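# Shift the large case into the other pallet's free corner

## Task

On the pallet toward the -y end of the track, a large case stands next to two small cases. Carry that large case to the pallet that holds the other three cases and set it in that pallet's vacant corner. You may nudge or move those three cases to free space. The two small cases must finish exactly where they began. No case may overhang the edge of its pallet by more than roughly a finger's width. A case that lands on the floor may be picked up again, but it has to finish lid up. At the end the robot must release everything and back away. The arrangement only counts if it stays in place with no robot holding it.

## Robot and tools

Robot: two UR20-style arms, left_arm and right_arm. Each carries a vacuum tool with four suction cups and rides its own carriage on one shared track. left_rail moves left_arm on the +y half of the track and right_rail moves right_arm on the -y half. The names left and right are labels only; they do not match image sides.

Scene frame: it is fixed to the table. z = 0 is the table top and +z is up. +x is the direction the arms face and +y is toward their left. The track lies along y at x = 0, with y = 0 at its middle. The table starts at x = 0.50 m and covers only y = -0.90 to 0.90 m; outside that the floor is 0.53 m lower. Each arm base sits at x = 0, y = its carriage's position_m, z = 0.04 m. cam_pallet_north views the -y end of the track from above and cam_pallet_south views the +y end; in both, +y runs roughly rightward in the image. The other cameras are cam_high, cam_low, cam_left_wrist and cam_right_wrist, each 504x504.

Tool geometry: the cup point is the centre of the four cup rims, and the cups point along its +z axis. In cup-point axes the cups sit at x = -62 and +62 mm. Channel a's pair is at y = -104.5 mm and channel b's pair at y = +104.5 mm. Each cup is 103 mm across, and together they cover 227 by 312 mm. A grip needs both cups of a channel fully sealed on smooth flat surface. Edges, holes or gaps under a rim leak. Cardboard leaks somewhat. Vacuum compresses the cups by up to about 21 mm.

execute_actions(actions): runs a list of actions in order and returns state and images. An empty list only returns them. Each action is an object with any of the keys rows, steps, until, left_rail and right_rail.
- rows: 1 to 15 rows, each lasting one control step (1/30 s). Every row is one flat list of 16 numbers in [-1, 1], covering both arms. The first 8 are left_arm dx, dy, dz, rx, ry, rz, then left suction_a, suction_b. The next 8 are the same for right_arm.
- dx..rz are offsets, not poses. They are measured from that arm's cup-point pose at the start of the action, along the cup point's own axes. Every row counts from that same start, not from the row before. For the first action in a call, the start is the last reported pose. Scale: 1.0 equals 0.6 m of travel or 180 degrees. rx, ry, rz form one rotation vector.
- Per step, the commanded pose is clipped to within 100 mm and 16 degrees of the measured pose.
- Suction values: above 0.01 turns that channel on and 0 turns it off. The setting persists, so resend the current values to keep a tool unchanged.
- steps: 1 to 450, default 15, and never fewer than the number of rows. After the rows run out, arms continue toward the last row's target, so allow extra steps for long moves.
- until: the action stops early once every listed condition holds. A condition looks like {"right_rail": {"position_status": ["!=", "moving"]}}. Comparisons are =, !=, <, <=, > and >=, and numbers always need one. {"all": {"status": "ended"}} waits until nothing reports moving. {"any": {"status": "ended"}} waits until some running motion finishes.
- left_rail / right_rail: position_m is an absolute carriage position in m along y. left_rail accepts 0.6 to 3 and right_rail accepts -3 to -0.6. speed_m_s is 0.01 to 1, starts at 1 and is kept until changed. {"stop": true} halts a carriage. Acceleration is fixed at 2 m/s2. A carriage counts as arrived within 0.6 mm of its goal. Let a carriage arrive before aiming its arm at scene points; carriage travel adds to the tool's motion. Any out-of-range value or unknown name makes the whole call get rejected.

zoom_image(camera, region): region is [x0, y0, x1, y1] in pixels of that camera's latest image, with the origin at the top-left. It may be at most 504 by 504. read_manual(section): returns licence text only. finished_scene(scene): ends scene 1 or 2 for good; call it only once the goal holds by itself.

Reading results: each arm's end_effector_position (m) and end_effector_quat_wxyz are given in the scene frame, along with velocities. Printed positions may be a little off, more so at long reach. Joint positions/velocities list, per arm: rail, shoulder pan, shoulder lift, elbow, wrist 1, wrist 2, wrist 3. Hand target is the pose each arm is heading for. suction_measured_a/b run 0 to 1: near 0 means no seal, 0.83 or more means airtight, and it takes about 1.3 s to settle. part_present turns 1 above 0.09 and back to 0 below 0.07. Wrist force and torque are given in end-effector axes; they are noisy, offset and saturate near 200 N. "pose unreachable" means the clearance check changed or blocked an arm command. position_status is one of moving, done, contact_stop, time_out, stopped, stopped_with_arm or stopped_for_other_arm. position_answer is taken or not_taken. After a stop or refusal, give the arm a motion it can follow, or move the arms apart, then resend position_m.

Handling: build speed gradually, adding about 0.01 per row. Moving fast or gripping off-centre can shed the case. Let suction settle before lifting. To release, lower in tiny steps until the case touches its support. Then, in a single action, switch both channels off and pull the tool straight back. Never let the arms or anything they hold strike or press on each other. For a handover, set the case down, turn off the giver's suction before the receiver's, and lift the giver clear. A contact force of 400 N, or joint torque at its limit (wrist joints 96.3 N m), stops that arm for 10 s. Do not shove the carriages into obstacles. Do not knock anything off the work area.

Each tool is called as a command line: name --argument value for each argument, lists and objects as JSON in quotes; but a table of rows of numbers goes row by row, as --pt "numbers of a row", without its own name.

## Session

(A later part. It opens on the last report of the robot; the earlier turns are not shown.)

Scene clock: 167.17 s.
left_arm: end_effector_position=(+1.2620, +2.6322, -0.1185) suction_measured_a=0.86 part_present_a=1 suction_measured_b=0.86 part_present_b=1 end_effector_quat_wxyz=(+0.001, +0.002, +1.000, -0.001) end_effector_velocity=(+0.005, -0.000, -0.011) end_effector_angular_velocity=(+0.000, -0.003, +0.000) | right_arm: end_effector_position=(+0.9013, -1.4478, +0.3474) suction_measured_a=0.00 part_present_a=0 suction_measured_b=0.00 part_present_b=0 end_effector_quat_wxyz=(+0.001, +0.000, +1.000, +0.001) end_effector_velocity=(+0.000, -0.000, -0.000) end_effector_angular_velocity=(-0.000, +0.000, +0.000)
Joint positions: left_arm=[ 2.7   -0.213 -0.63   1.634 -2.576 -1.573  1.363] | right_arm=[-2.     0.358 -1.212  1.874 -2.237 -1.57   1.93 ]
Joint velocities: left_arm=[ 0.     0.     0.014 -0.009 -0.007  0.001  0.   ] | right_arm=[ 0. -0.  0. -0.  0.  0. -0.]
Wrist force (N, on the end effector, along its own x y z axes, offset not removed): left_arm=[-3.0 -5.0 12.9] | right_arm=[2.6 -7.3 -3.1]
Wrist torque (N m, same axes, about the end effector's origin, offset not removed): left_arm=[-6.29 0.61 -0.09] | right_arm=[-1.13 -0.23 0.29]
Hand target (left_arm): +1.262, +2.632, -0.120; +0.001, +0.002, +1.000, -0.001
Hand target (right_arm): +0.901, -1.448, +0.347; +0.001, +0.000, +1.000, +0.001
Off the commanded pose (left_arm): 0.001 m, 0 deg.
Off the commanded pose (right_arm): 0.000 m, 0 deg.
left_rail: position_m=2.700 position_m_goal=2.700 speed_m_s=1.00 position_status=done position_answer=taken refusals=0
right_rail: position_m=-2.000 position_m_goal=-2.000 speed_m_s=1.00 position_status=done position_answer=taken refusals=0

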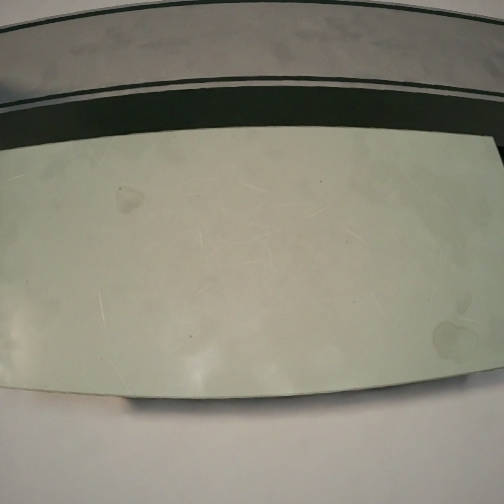

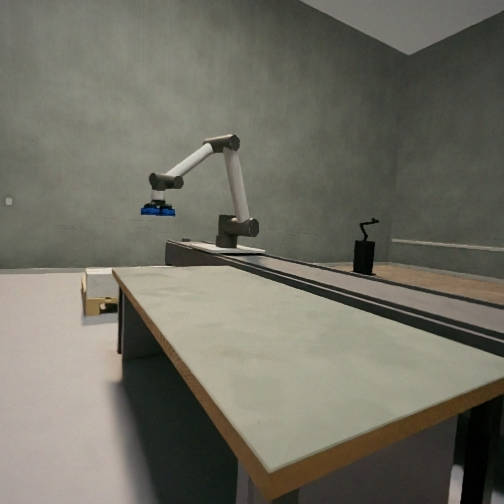

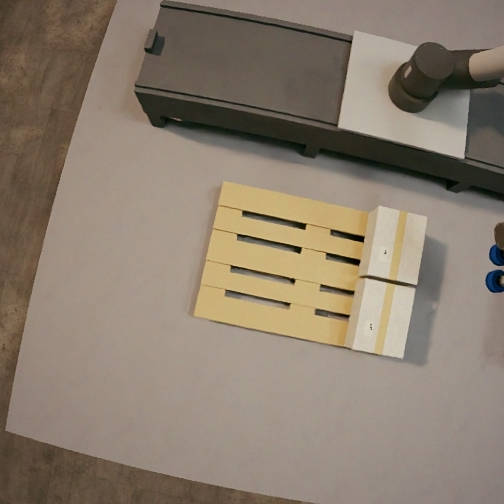

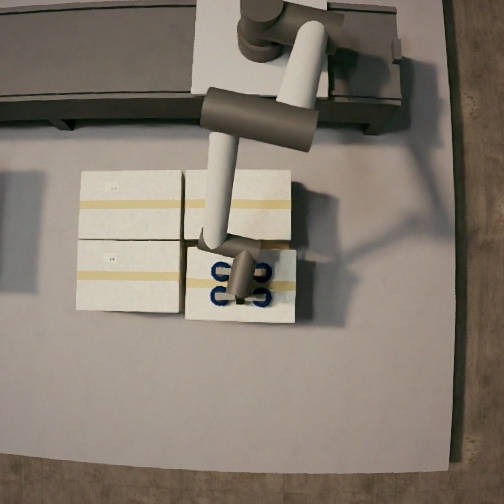

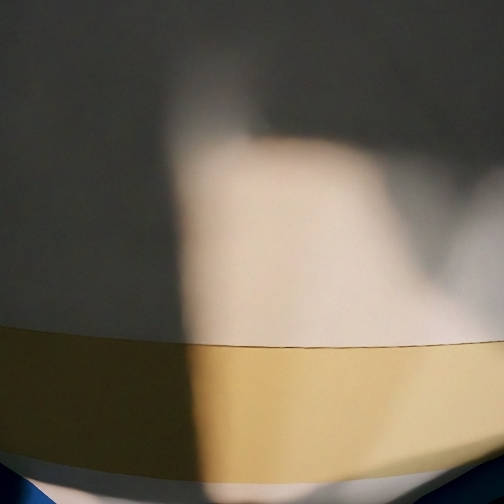

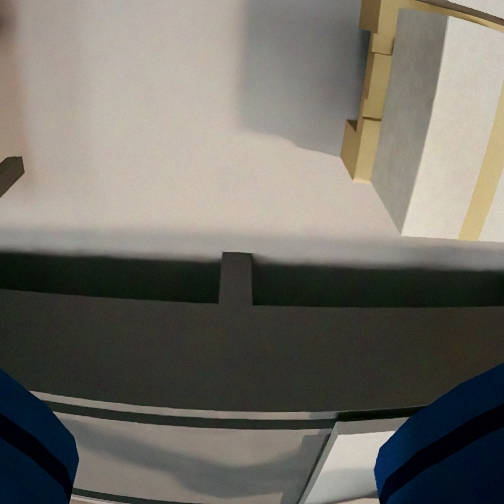

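execute_actions --actions '[{"rows":[[0.005,-0.004,0.003,0,0,-0.001,1,1,0,0,0,0,0,0,0,0],[0.012,-0.009,0.006,0,0,-0.002,1,1,0,0,0,0,0,0,0,0],[0.02,-0.015,0.01,0,0,-0.003,1,1,0,0,0,0,0,0,0,0],[0.03,-0.022,0.015,0,0,-0.004,1,1,0,0,0,0,0,0,0,0],[0.04,-0.029,0.02,0,0,-0.005,1,1,0,0,0,0,0,0,0,0],[0.05,-0.036,0.026,0,0,-0.006,1,1,0,0,0,0,0,0,0,0],[0.057,-0.042,0.032,0,0,-0.006,1,1,0,0,0,0,0,0,0,0],[0.062,-0.047,0.038,0,0,-0.006,1,1,0,0,0,0,0,0,0,0]],"steps":16}]'

zoom_image --camera "cam_pallet_south" --region '[160, 200, 320, 340]'

Scene clock: 181.73 s.
left_arm: end_effector_position=(+1.2259, +2.6050, -0.1403) suction_measured_a=0.86 part_present_a=1 suction_measured_b=0.86 part_present_b=1 end_effector_quat_wxyz=(+0.000, -0.007, +1.000, -0.001) end_effector_velocity=(-0.011, -0.010, -0.008) end_effector_angular_velocity=(+0.001, -0.004, +0.005) | right_arm: end_effector_position=(+0.9013, -1.4478, +0.3474) suction_measured_a=0.00 part_present_a=0 suction_measured_b=0.00 part_present_b=0 end_effector_quat_wxyz=(+0.001, +0.000, +1.000, +0.001) end_effector_velocity=(+0.000, -0.000, -0.000) end_effector_angular_velocity=(-0.000, +0.000, -0.000)
Joint positions: left_arm=[ 2.7   -0.241 -0.629  1.689 -2.632 -1.573  1.316] | right_arm=[-2.     0.358 -1.212  1.874 -2.237 -1.57   1.93 ]
Joint velocities: left_arm=[ 0.    -0.01   0.002  0.018 -0.023  0.002 -0.015] | right_arm=[ 0. -0.  0.  0. -0. -0.  0.]
Wrist force (N, on the end effector, along its own x y z axes, offset not removed): left_arm=[-0.2 -4.2 12.6] | right_arm=[5.1 -6.2 -2.9]
Wrist torque (N m, same axes, about the end effector's origin, offset not removed): left_arm=[-5.80 0.95 0.06] | right_arm=[-0.98 -0.50 0.42]
Hand target (left_arm): +1.225, +2.604, -0.141; +0.001, -0.007, +1.000, -0.001
Hand target (right_arm): +0.901, -1.448, +0.347; +0.001, +0.000, +1.000, +0.001
Off the commanded pose (left_arm): 0.002 m, 0 deg.
Off the commanded pose (right_arm): 0.000 m, 0 deg.
left_rail: position_m=2.700 position_m_goal=2.700 speed_m_s=1.00 position_status=done position_answer=taken refusals=0
right_rail: position_m=-2.000 position_m_goal=-2.000 speed_m_s=1.00 position_status=done position_answer=taken refusals=0

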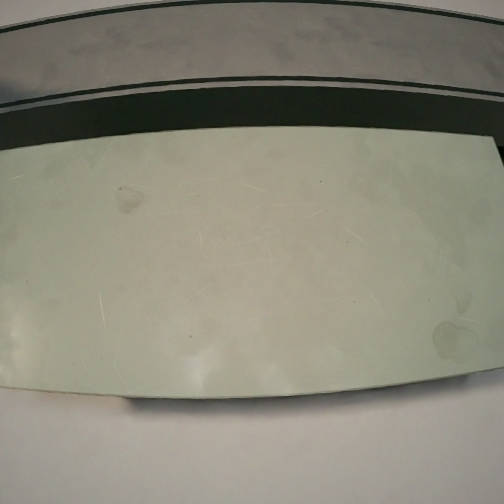

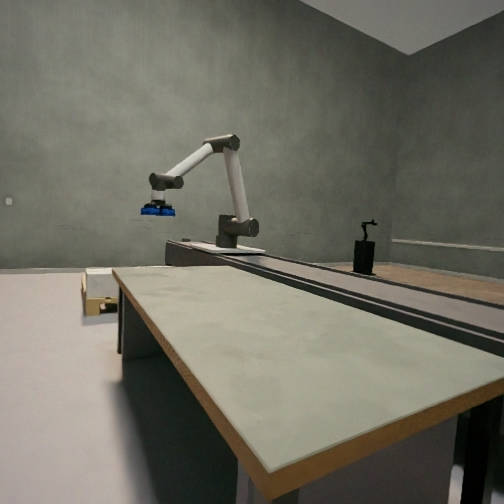

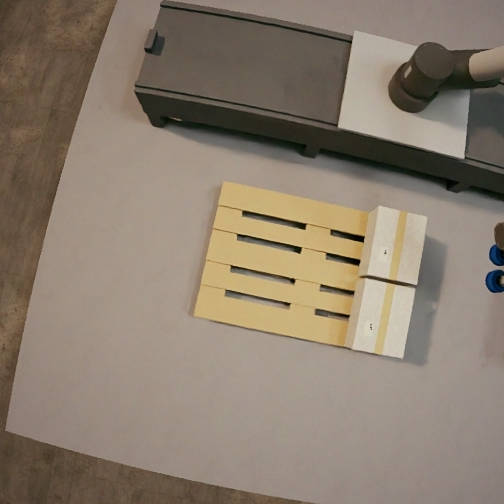

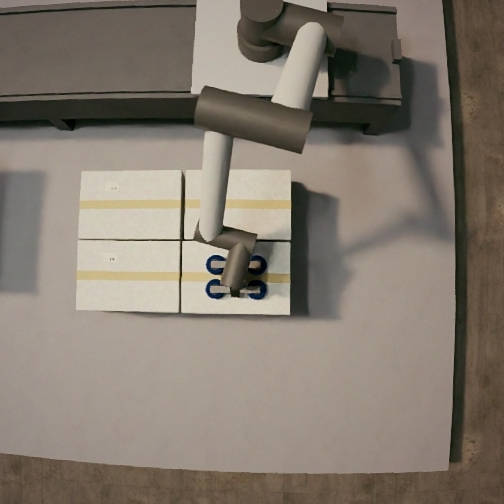

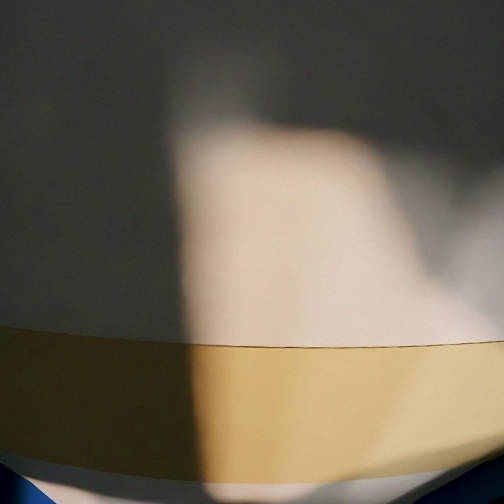

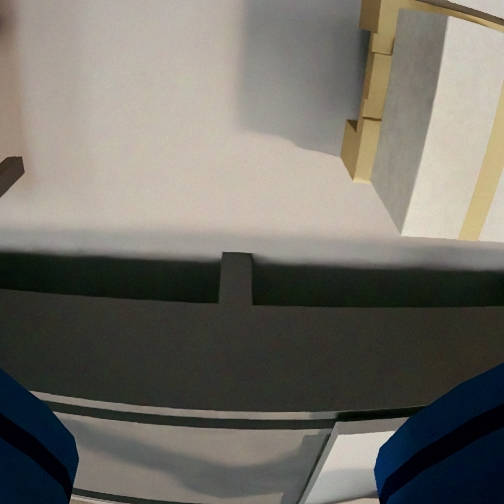

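Region (160, 200, 320, 340) of cam_pallet_south's 504x504 image, scaled by 3.150, with more detail than that image has; it fills the top 441 rows of this view, and the rest is white.

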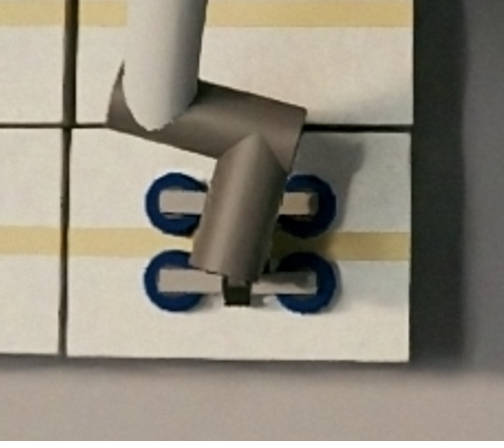

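execute_actions --actions '[{"rows":[[0.004,-0.003,0.005,0,0,0,1,1,0,0,0,0,0,0,0,0],[0.007,-0.005,0.009,0,0,0,1,1,0,0,0,0,0,0,0,0],[0.01,-0.007,0.013,0,0,0,1,1,0,0,0,0,0,0,0,0],[0.01,-0.007,0.016,0,0,0,1,1,0,0,0,0,0,0,0,0],[0.01,-0.007,0.019,0,0,0,1,1,0,0,0,0,0,0,0,0]],"steps":12}]'

Scene clock: 186.23 s.
left_arm: end_effector_position=(+1.2202, +2.6008, -0.1511) suction_measured_a=0.86 part_present_a=1 suction_measured_b=0.86 part_present_b=1 end_effector_quat_wxyz=(+0.000, -0.007, +1.000, -0.001) end_effector_velocity=(-0.002, -0.002, -0.006) end_effector_angular_velocity=(-0.001, -0.001, +0.000) | right_arm: end_effector_position=(+0.9013, -1.4478, +0.3474) suction_measured_a=0.00 part_present_a=0 suction_measured_b=0.00 part_present_b=0 end_effector_quat_wxyz=(+0.001, +0.000, +1.000, +0.001) end_effector_velocity=(-0.000, +0.000, +0.000) end_effector_angular_velocity=(+0.000, -0.000, +0.000)
Joint positions: left_arm=[ 2.7   -0.246 -0.621  1.696 -2.647 -1.573  1.312] | right_arm=[-2.     0.358 -1.212  1.874 -2.237 -1.57   1.93 ]
Joint velocities: left_arm=[ 0.    -0.002  0.005  0.001 -0.008 -0.    -0.002] | right_arm=[ 0.  0. -0.  0. -0.  0. -0.]
Wrist force (N, on the end effector, along its own x y z axes, offset not removed): left_arm=[2.1 -5.3 10.3] | right_arm=[2.9 -6.3 -3.9]
Wrist torque (N m, same axes, about the end effector's origin, offset not removed): left_arm=[-6.07 0.24 -0.02] | right_arm=[-0.97 -0.18 0.35]
Hand target (left_arm): +1.220, +2.601, -0.152; +0.000, -0.007, +1.000, -0.001
Hand target (right_arm): +0.901, -1.448, +0.347; +0.001, +0.000, +1.000, +0.001
Off the commanded pose (left_arm): 0.001 m, 0 deg.
Off the commanded pose (right_arm): 0.000 m, 0 deg.
left_rail: position_m=2.700 position_m_goal=2.700 speed_m_s=1.00 position_status=done position_answer=taken refusals=0
right_rail: position_m=-2.000 position_m_goal=-2.000 speed_m_s=1.00 position_status=done position_answer=taken refusals=0

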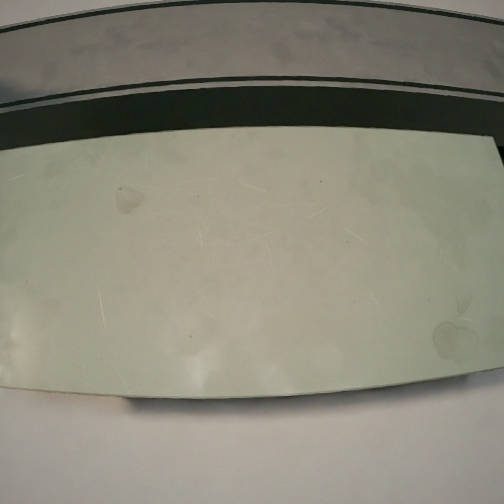

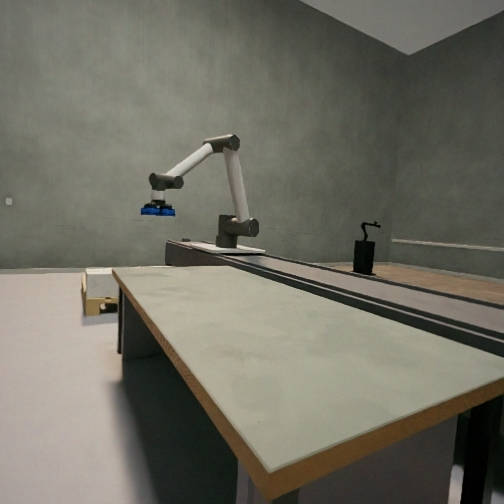

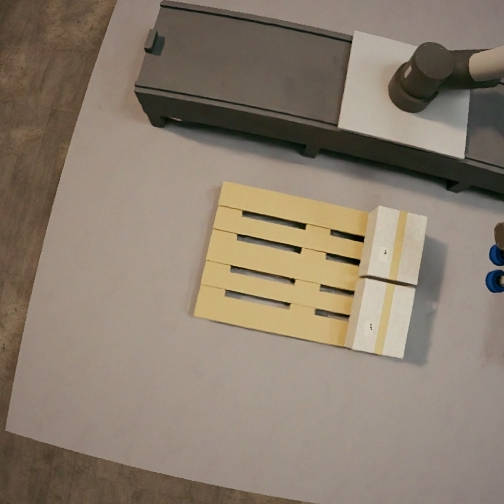

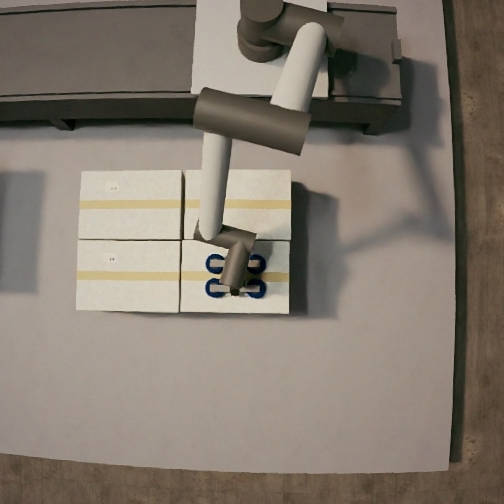

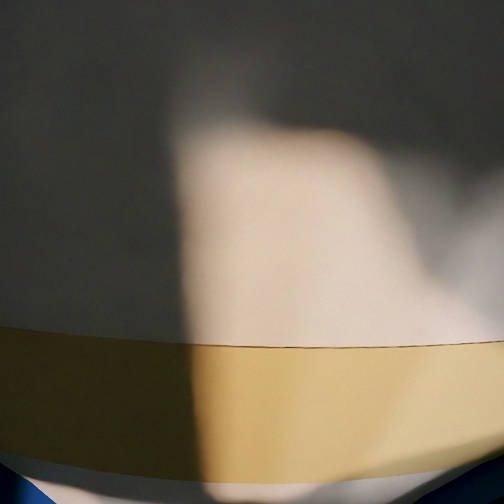

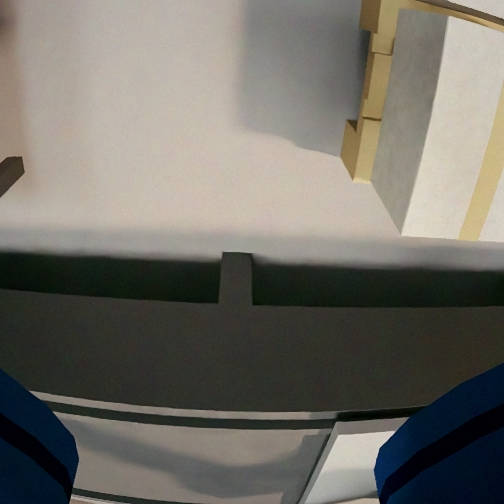

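execute_actions --actions '[{"rows":[[0,0,0.003,0,0,0,1,1,0,0,0,0,0,0,0,0],[0,0,0.005,0,0,0,1,1,0,0,0,0,0,0,0,0],[0,0,0.007,0,0,0,1,1,0,0,0,0,0,0,0,0]],"steps":8}]'

Scene clock: 189.17 s.
left_arm: end_effector_position=(+1.2198, +2.6007, -0.1549) suction_measured_a=0.86 part_present_a=1 suction_measured_b=0.86 part_present_b=1 end_effector_quat_wxyz=(+0.000, -0.007, +1.000, -0.001) end_effector_velocity=(+0.001, -0.000, -0.005) end_effector_angular_velocity=(-0.000, -0.001, +0.000) | right_arm: end_effector_position=(+0.9013, -1.4478, +0.3474) suction_measured_a=0.00 part_present_a=0 suction_measured_b=0.00 part_present_b=0 end_effector_quat_wxyz=(+0.001, +0.000, +1.000, +0.001) end_effector_velocity=(-0.000, -0.000, +0.000) end_effector_angular_velocity=(+0.000, -0.000, +0.000)
Joint positions: left_arm=[ 2.7   -0.246 -0.617  1.695 -2.65  -1.573  1.311] | right_arm=[-2.     0.358 -1.212  1.874 -2.237 -1.57   1.93 ]
Joint velocities: left_arm=[ 0.     0.     0.006 -0.003 -0.005 -0.     0.   ] | right_arm=[ 0. -0. -0.  0. -0. -0. -0.]
Wrist force (N, on the end effector, along its own x y z axes, offset not removed): left_arm=[-2.8 -6.1 11.3] | right_arm=[1.8 -8.0 -1.6]
Wrist torque (N m, same axes, about the end effector's origin, offset not removed): left_arm=[-6.37 0.75 -0.04] | right_arm=[-1.13 -0.10 0.36]
Hand target (left_arm): +1.220, +2.601, -0.155; +0.000, -0.007, +1.000, -0.001
Hand target (right_arm): +0.901, -1.448, +0.347; +0.001, +0.000, +1.000, +0.001
Off the commanded pose (left_arm): 0.001 m, 0 deg.
Off the commanded pose (right_arm): 0.000 m, 0 deg.
left_rail: position_m=2.700 position_m_goal=2.700 speed_m_s=1.00 position_status=done position_answer=taken refusals=0
right_rail: position_m=-2.000 position_m_goal=-2.000 speed_m_s=1.00 position_status=done position_answer=taken refusals=0

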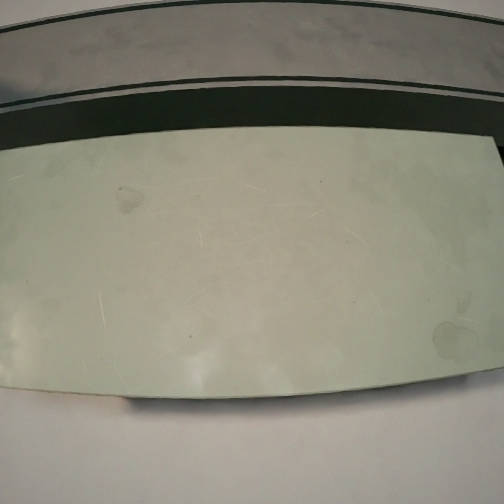

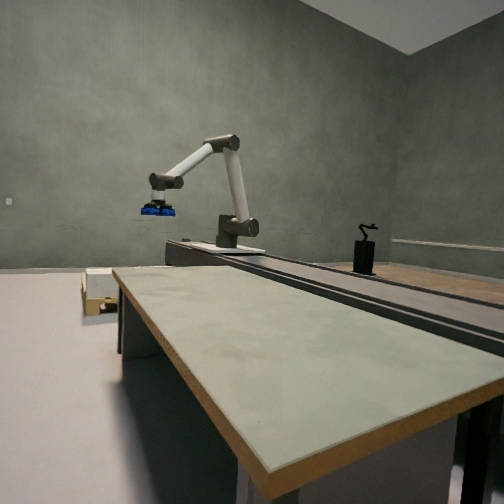

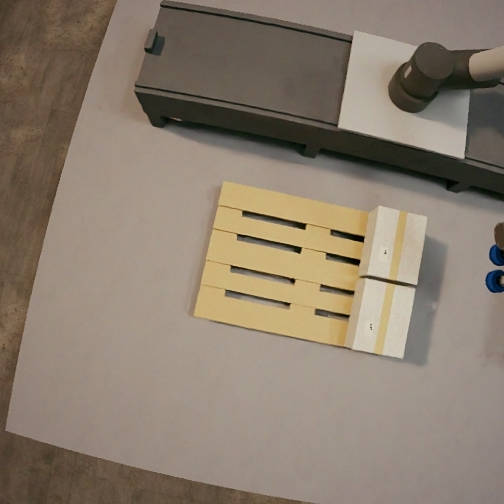

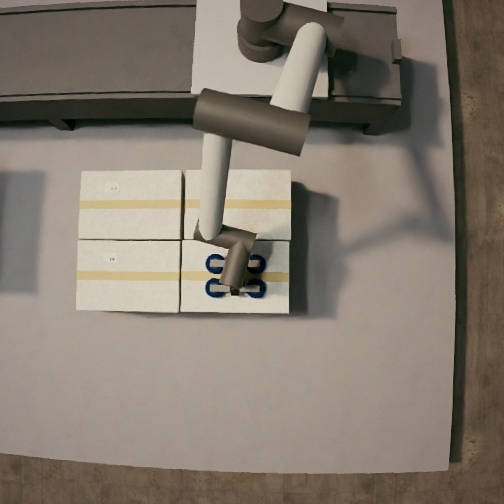

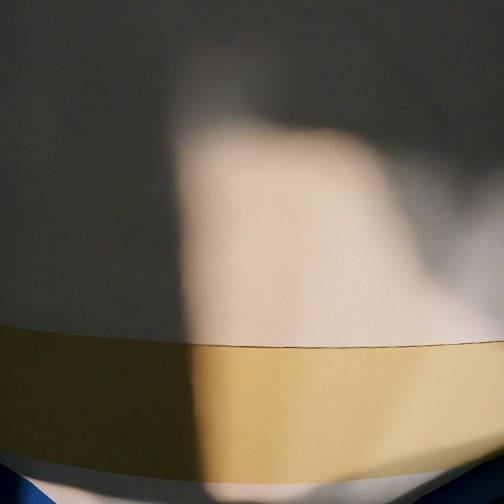

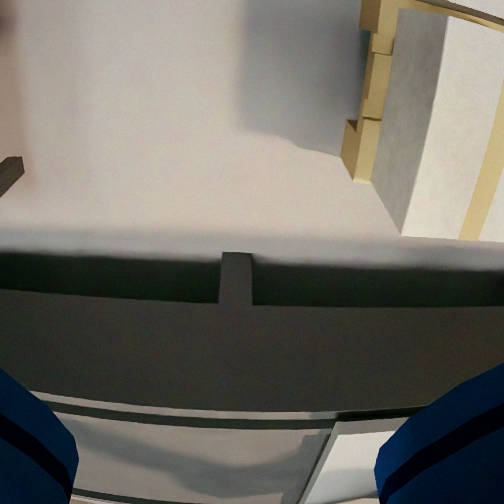

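execute_actions --actions '[{"rows":[[0,0,0.002,0,0,0,1,1,0,0,0,0,0,0,0,0],[0,0,0.004,0,0,0,1,1,0,0,0,0,0,0,0,0],[0,0,0.006,0,0,0,1,1,0,0,0,0,0,0,0,0]],"steps":8}]'

Scene clock: 191.33 s.
left_arm: end_effector_position=(+1.2199, +2.6008, -0.1578) suction_measured_a=0.86 part_present_a=1 suction_measured_b=0.86 part_present_b=1 end_effector_quat_wxyz=(+0.000, -0.007, +1.000, -0.001) end_effector_velocity=(+0.000, -0.001, -0.003) end_effector_angular_velocity=(+0.001, -0.001, +0.000) | right_arm: end_effector_position=(+0.9013, -1.4478, +0.3474) suction_measured_a=0.00 part_present_a=0 suction_measured_b=0.00 part_present_b=0 end_effector_quat_wxyz=(+0.001, +0.000, +1.000, +0.001) end_effector_velocity=(-0.000, +0.000, +0.000) end_effector_angular_velocity=(+0.000, -0.000, +0.000)
Joint positions: left_arm=[ 2.7   -0.246 -0.614  1.694 -2.652 -1.573  1.312] | right_arm=[-2.     0.358 -1.212  1.874 -2.237 -1.57   1.93 ]
Joint velocities: left_arm=[ 0.    -0.001  0.004 -0.001 -0.004  0.001 -0.001] | right_arm=[ 0.  0. -0.  0.  0. -0. -0.]
Wrist force (N, on the end effector, along its own x y z axes, offset not removed): left_arm=[22.8 -16.1 -38.1] | right_arm=[1.5 -10.3 -2.0]
Wrist torque (N m, same axes, about the end effector's origin, offset not removed): left_arm=[-14.72 -1.41 -4.12] | right_arm=[-1.62 0.01 0.38]
Hand target (left_arm): +1.220, +2.601, -0.158; +0.000, -0.007, +1.000, -0.001
Hand target (right_arm): +0.901, -1.448, +0.347; +0.001, +0.000, +1.000, +0.001
Off the commanded pose (left_arm): 0.001 m, 0 deg.
Off the commanded pose (right_arm): 0.000 m, 0 deg.
left_rail: position_m=2.700 position_m_goal=2.700 speed_m_s=1.00 position_status=done position_answer=taken refusals=0
right_rail: position_m=-2.000 position_m_goal=-2.000 speed_m_s=1.00 position_status=done position_answer=taken refusals=0

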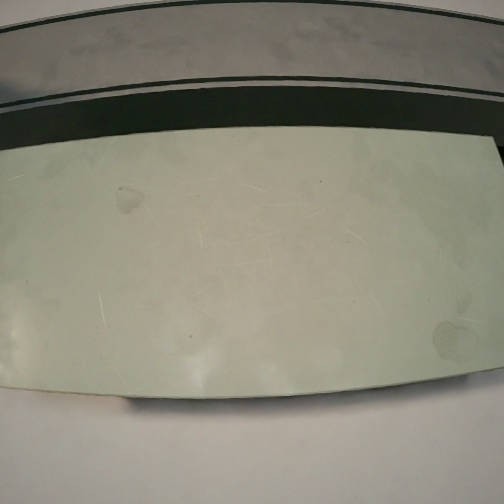

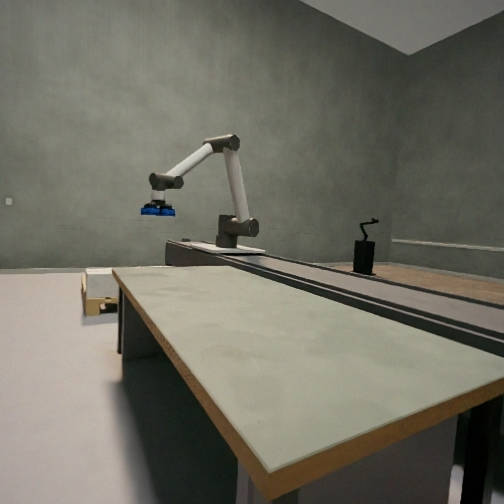

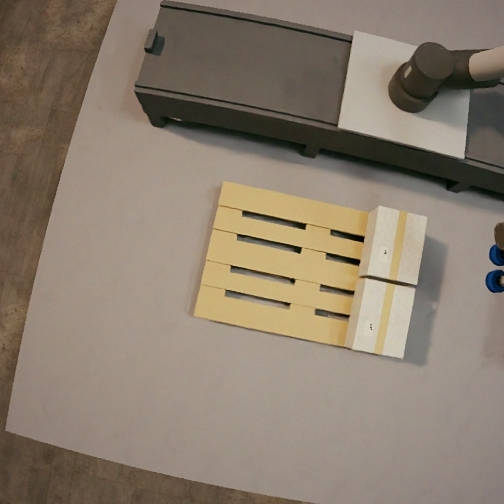

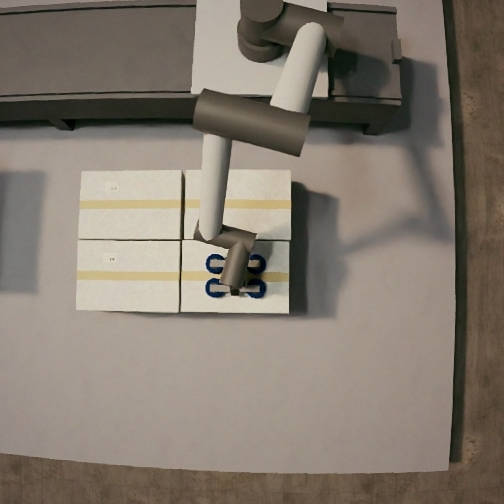

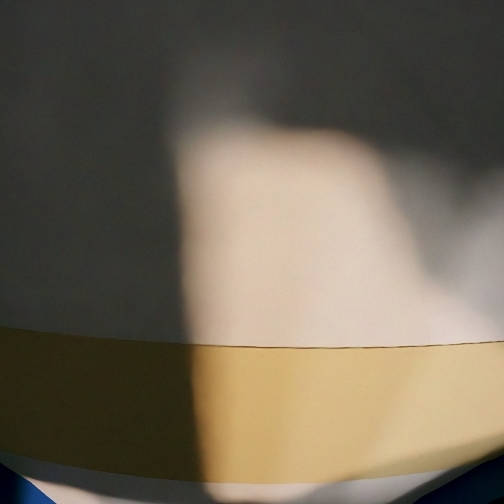

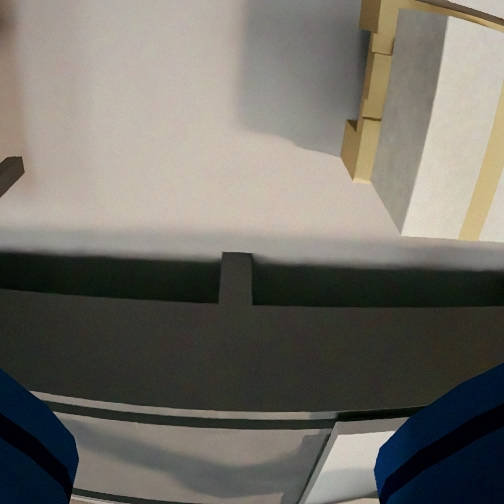

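execute_actions --actions '[{"rows":[[0,0,-0.002,0,0,0,0,0,0,0,0,0,0,0,0,0],[0,0,-0.005,0,0,0,0,0,0,0,0,0,0,0,0,0],[0,0,-0.009,0,0,0,0,0,0,0,0,0,0,0,0,0],[0,0,-0.014,0,0,0,0,0,0,0,0,0,0,0,0,0],[0,0,-0.02,0,0,0,0,0,0,0,0,0,0,0,0,0],[0,0,-0.026,0,0,0,0,0,0,0,0,0,0,0,0,0],[0,0,-0.034,0,0,0,0,0,0,0,0,0,0,0,0,0],[0,0,-0.045,0,0,0,0,0,0,0,0,0,0,0,0,0],[0,0,-0.06,0,0,0,0,0,0,0,0,0,0,0,0,0],[0,0,-0.08,0,0,0,0,0,0,0,0,0,0,0,0,0],[0,0,-0.1,0,0,0,0,0,0,0,0,0,0,0,0,0],[0,0,-0.13,0,0,0,0,0,0,0,0,0,0,0,0,0],[0,0,-0.16,0,0,0,0,0,0,0,0,0,0,0,0,0],[0,0,-0.19,0,0,0,0,0,0,0,0,0,0,0,0,0],[-0.4,0.55,-0.55,0,0,0,0,0,0,0,0,0,0,0,0,0]],"steps":46}]'

Scene clock: 200.03 s.
left_arm: end_effector_position=(+1.4521, +2.9334, +0.1698) suction_measured_a=0.01 part_present_a=0 suction_measured_b=0.01 part_present_b=0 end_effector_quat_wxyz=(+0.001, -0.007, +1.000, -0.001) end_effector_velocity=(+0.027, +0.018, +0.011) end_effector_angular_velocity=(-0.002, +0.016, -0.003) | right_arm: end_effector_position=(+0.9013, -1.4478, +0.3474) suction_measured_a=0.00 part_present_a=0 suction_measured_b=0.00 part_present_b=0 end_effector_quat_wxyz=(+0.001, +0.000, +1.000, +0.001) end_effector_velocity=(+0.000, -0.000, -0.000) end_effector_angular_velocity=(-0.000, +0.000, +0.000)
Joint positions: left_arm=[ 2.7    0.023 -0.687  1.212 -2.097 -1.573  1.58 ] | right_arm=[-2.     0.358 -1.212  1.874 -2.237 -1.57   1.93 ]
Joint velocities: left_arm=[ 0.     0.012  0.029 -0.08   0.068 -0.002  0.015] | right_arm=[ 0. -0.  0. -0.  0.  0. -0.]
Wrist force (N, on the end effector, along its own x y z axes, offset not removed): left_arm=[-0.6 -2.5 -4.0] | right_arm=[2.4 -5.9 -2.8]
Wrist torque (N m, same axes, about the end effector's origin, offset not removed): left_arm=[-0.45 0.10 -0.03] | right_arm=[-0.99 -0.18 0.43]
Hand target (left_arm): +1.455, +2.935, +0.171; +0.000, -0.007, +1.000, -0.001
Hand target (right_arm): +0.901, -1.448, +0.347; +0.001, +0.000, +1.000, +0.001
Off the commanded pose (left_arm): 0.004 m, 0 deg.
Off the commanded pose (right_arm): 0.000 m, 0 deg.
left_rail: position_m=2.700 position_m_goal=2.700 speed_m_s=1.00 position_status=done position_answer=taken refusals=0
right_rail: position_m=-2.000 position_m_goal=-2.000 speed_m_s=1.00 position_status=done position_answer=taken refusals=0

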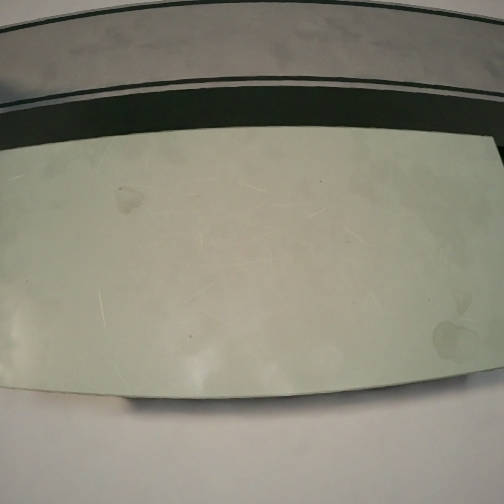

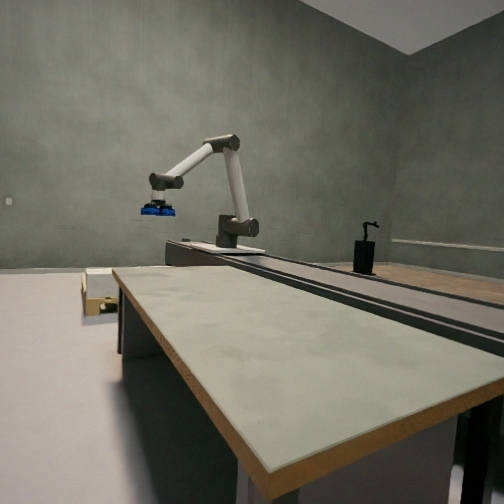

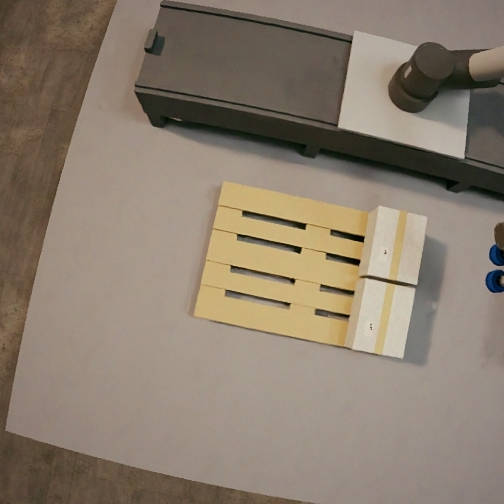

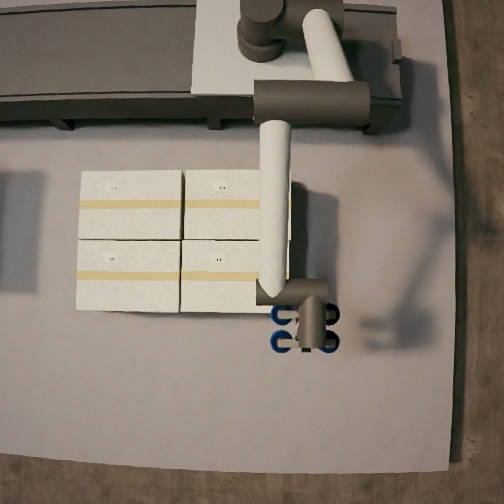

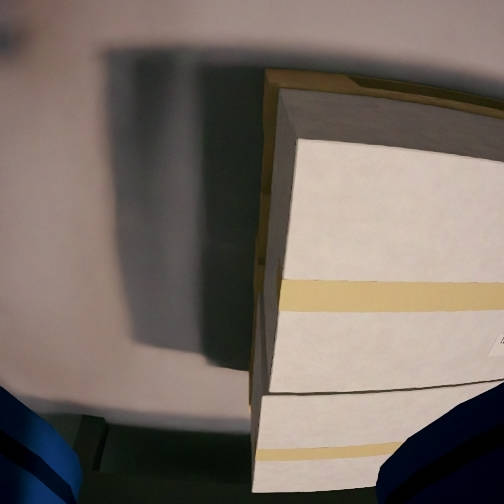

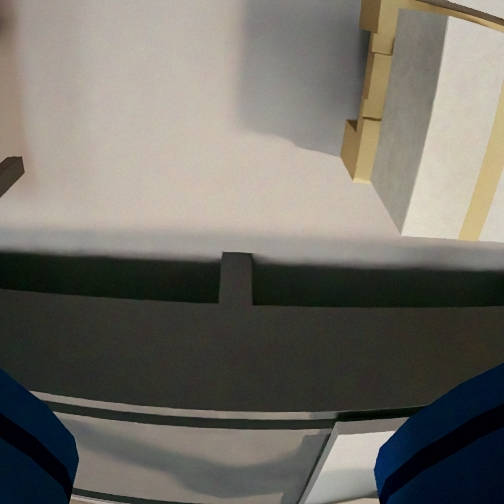

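The case sits inside the pallet edges.

finished_scene --scene 1

The scene is finished: the task was done.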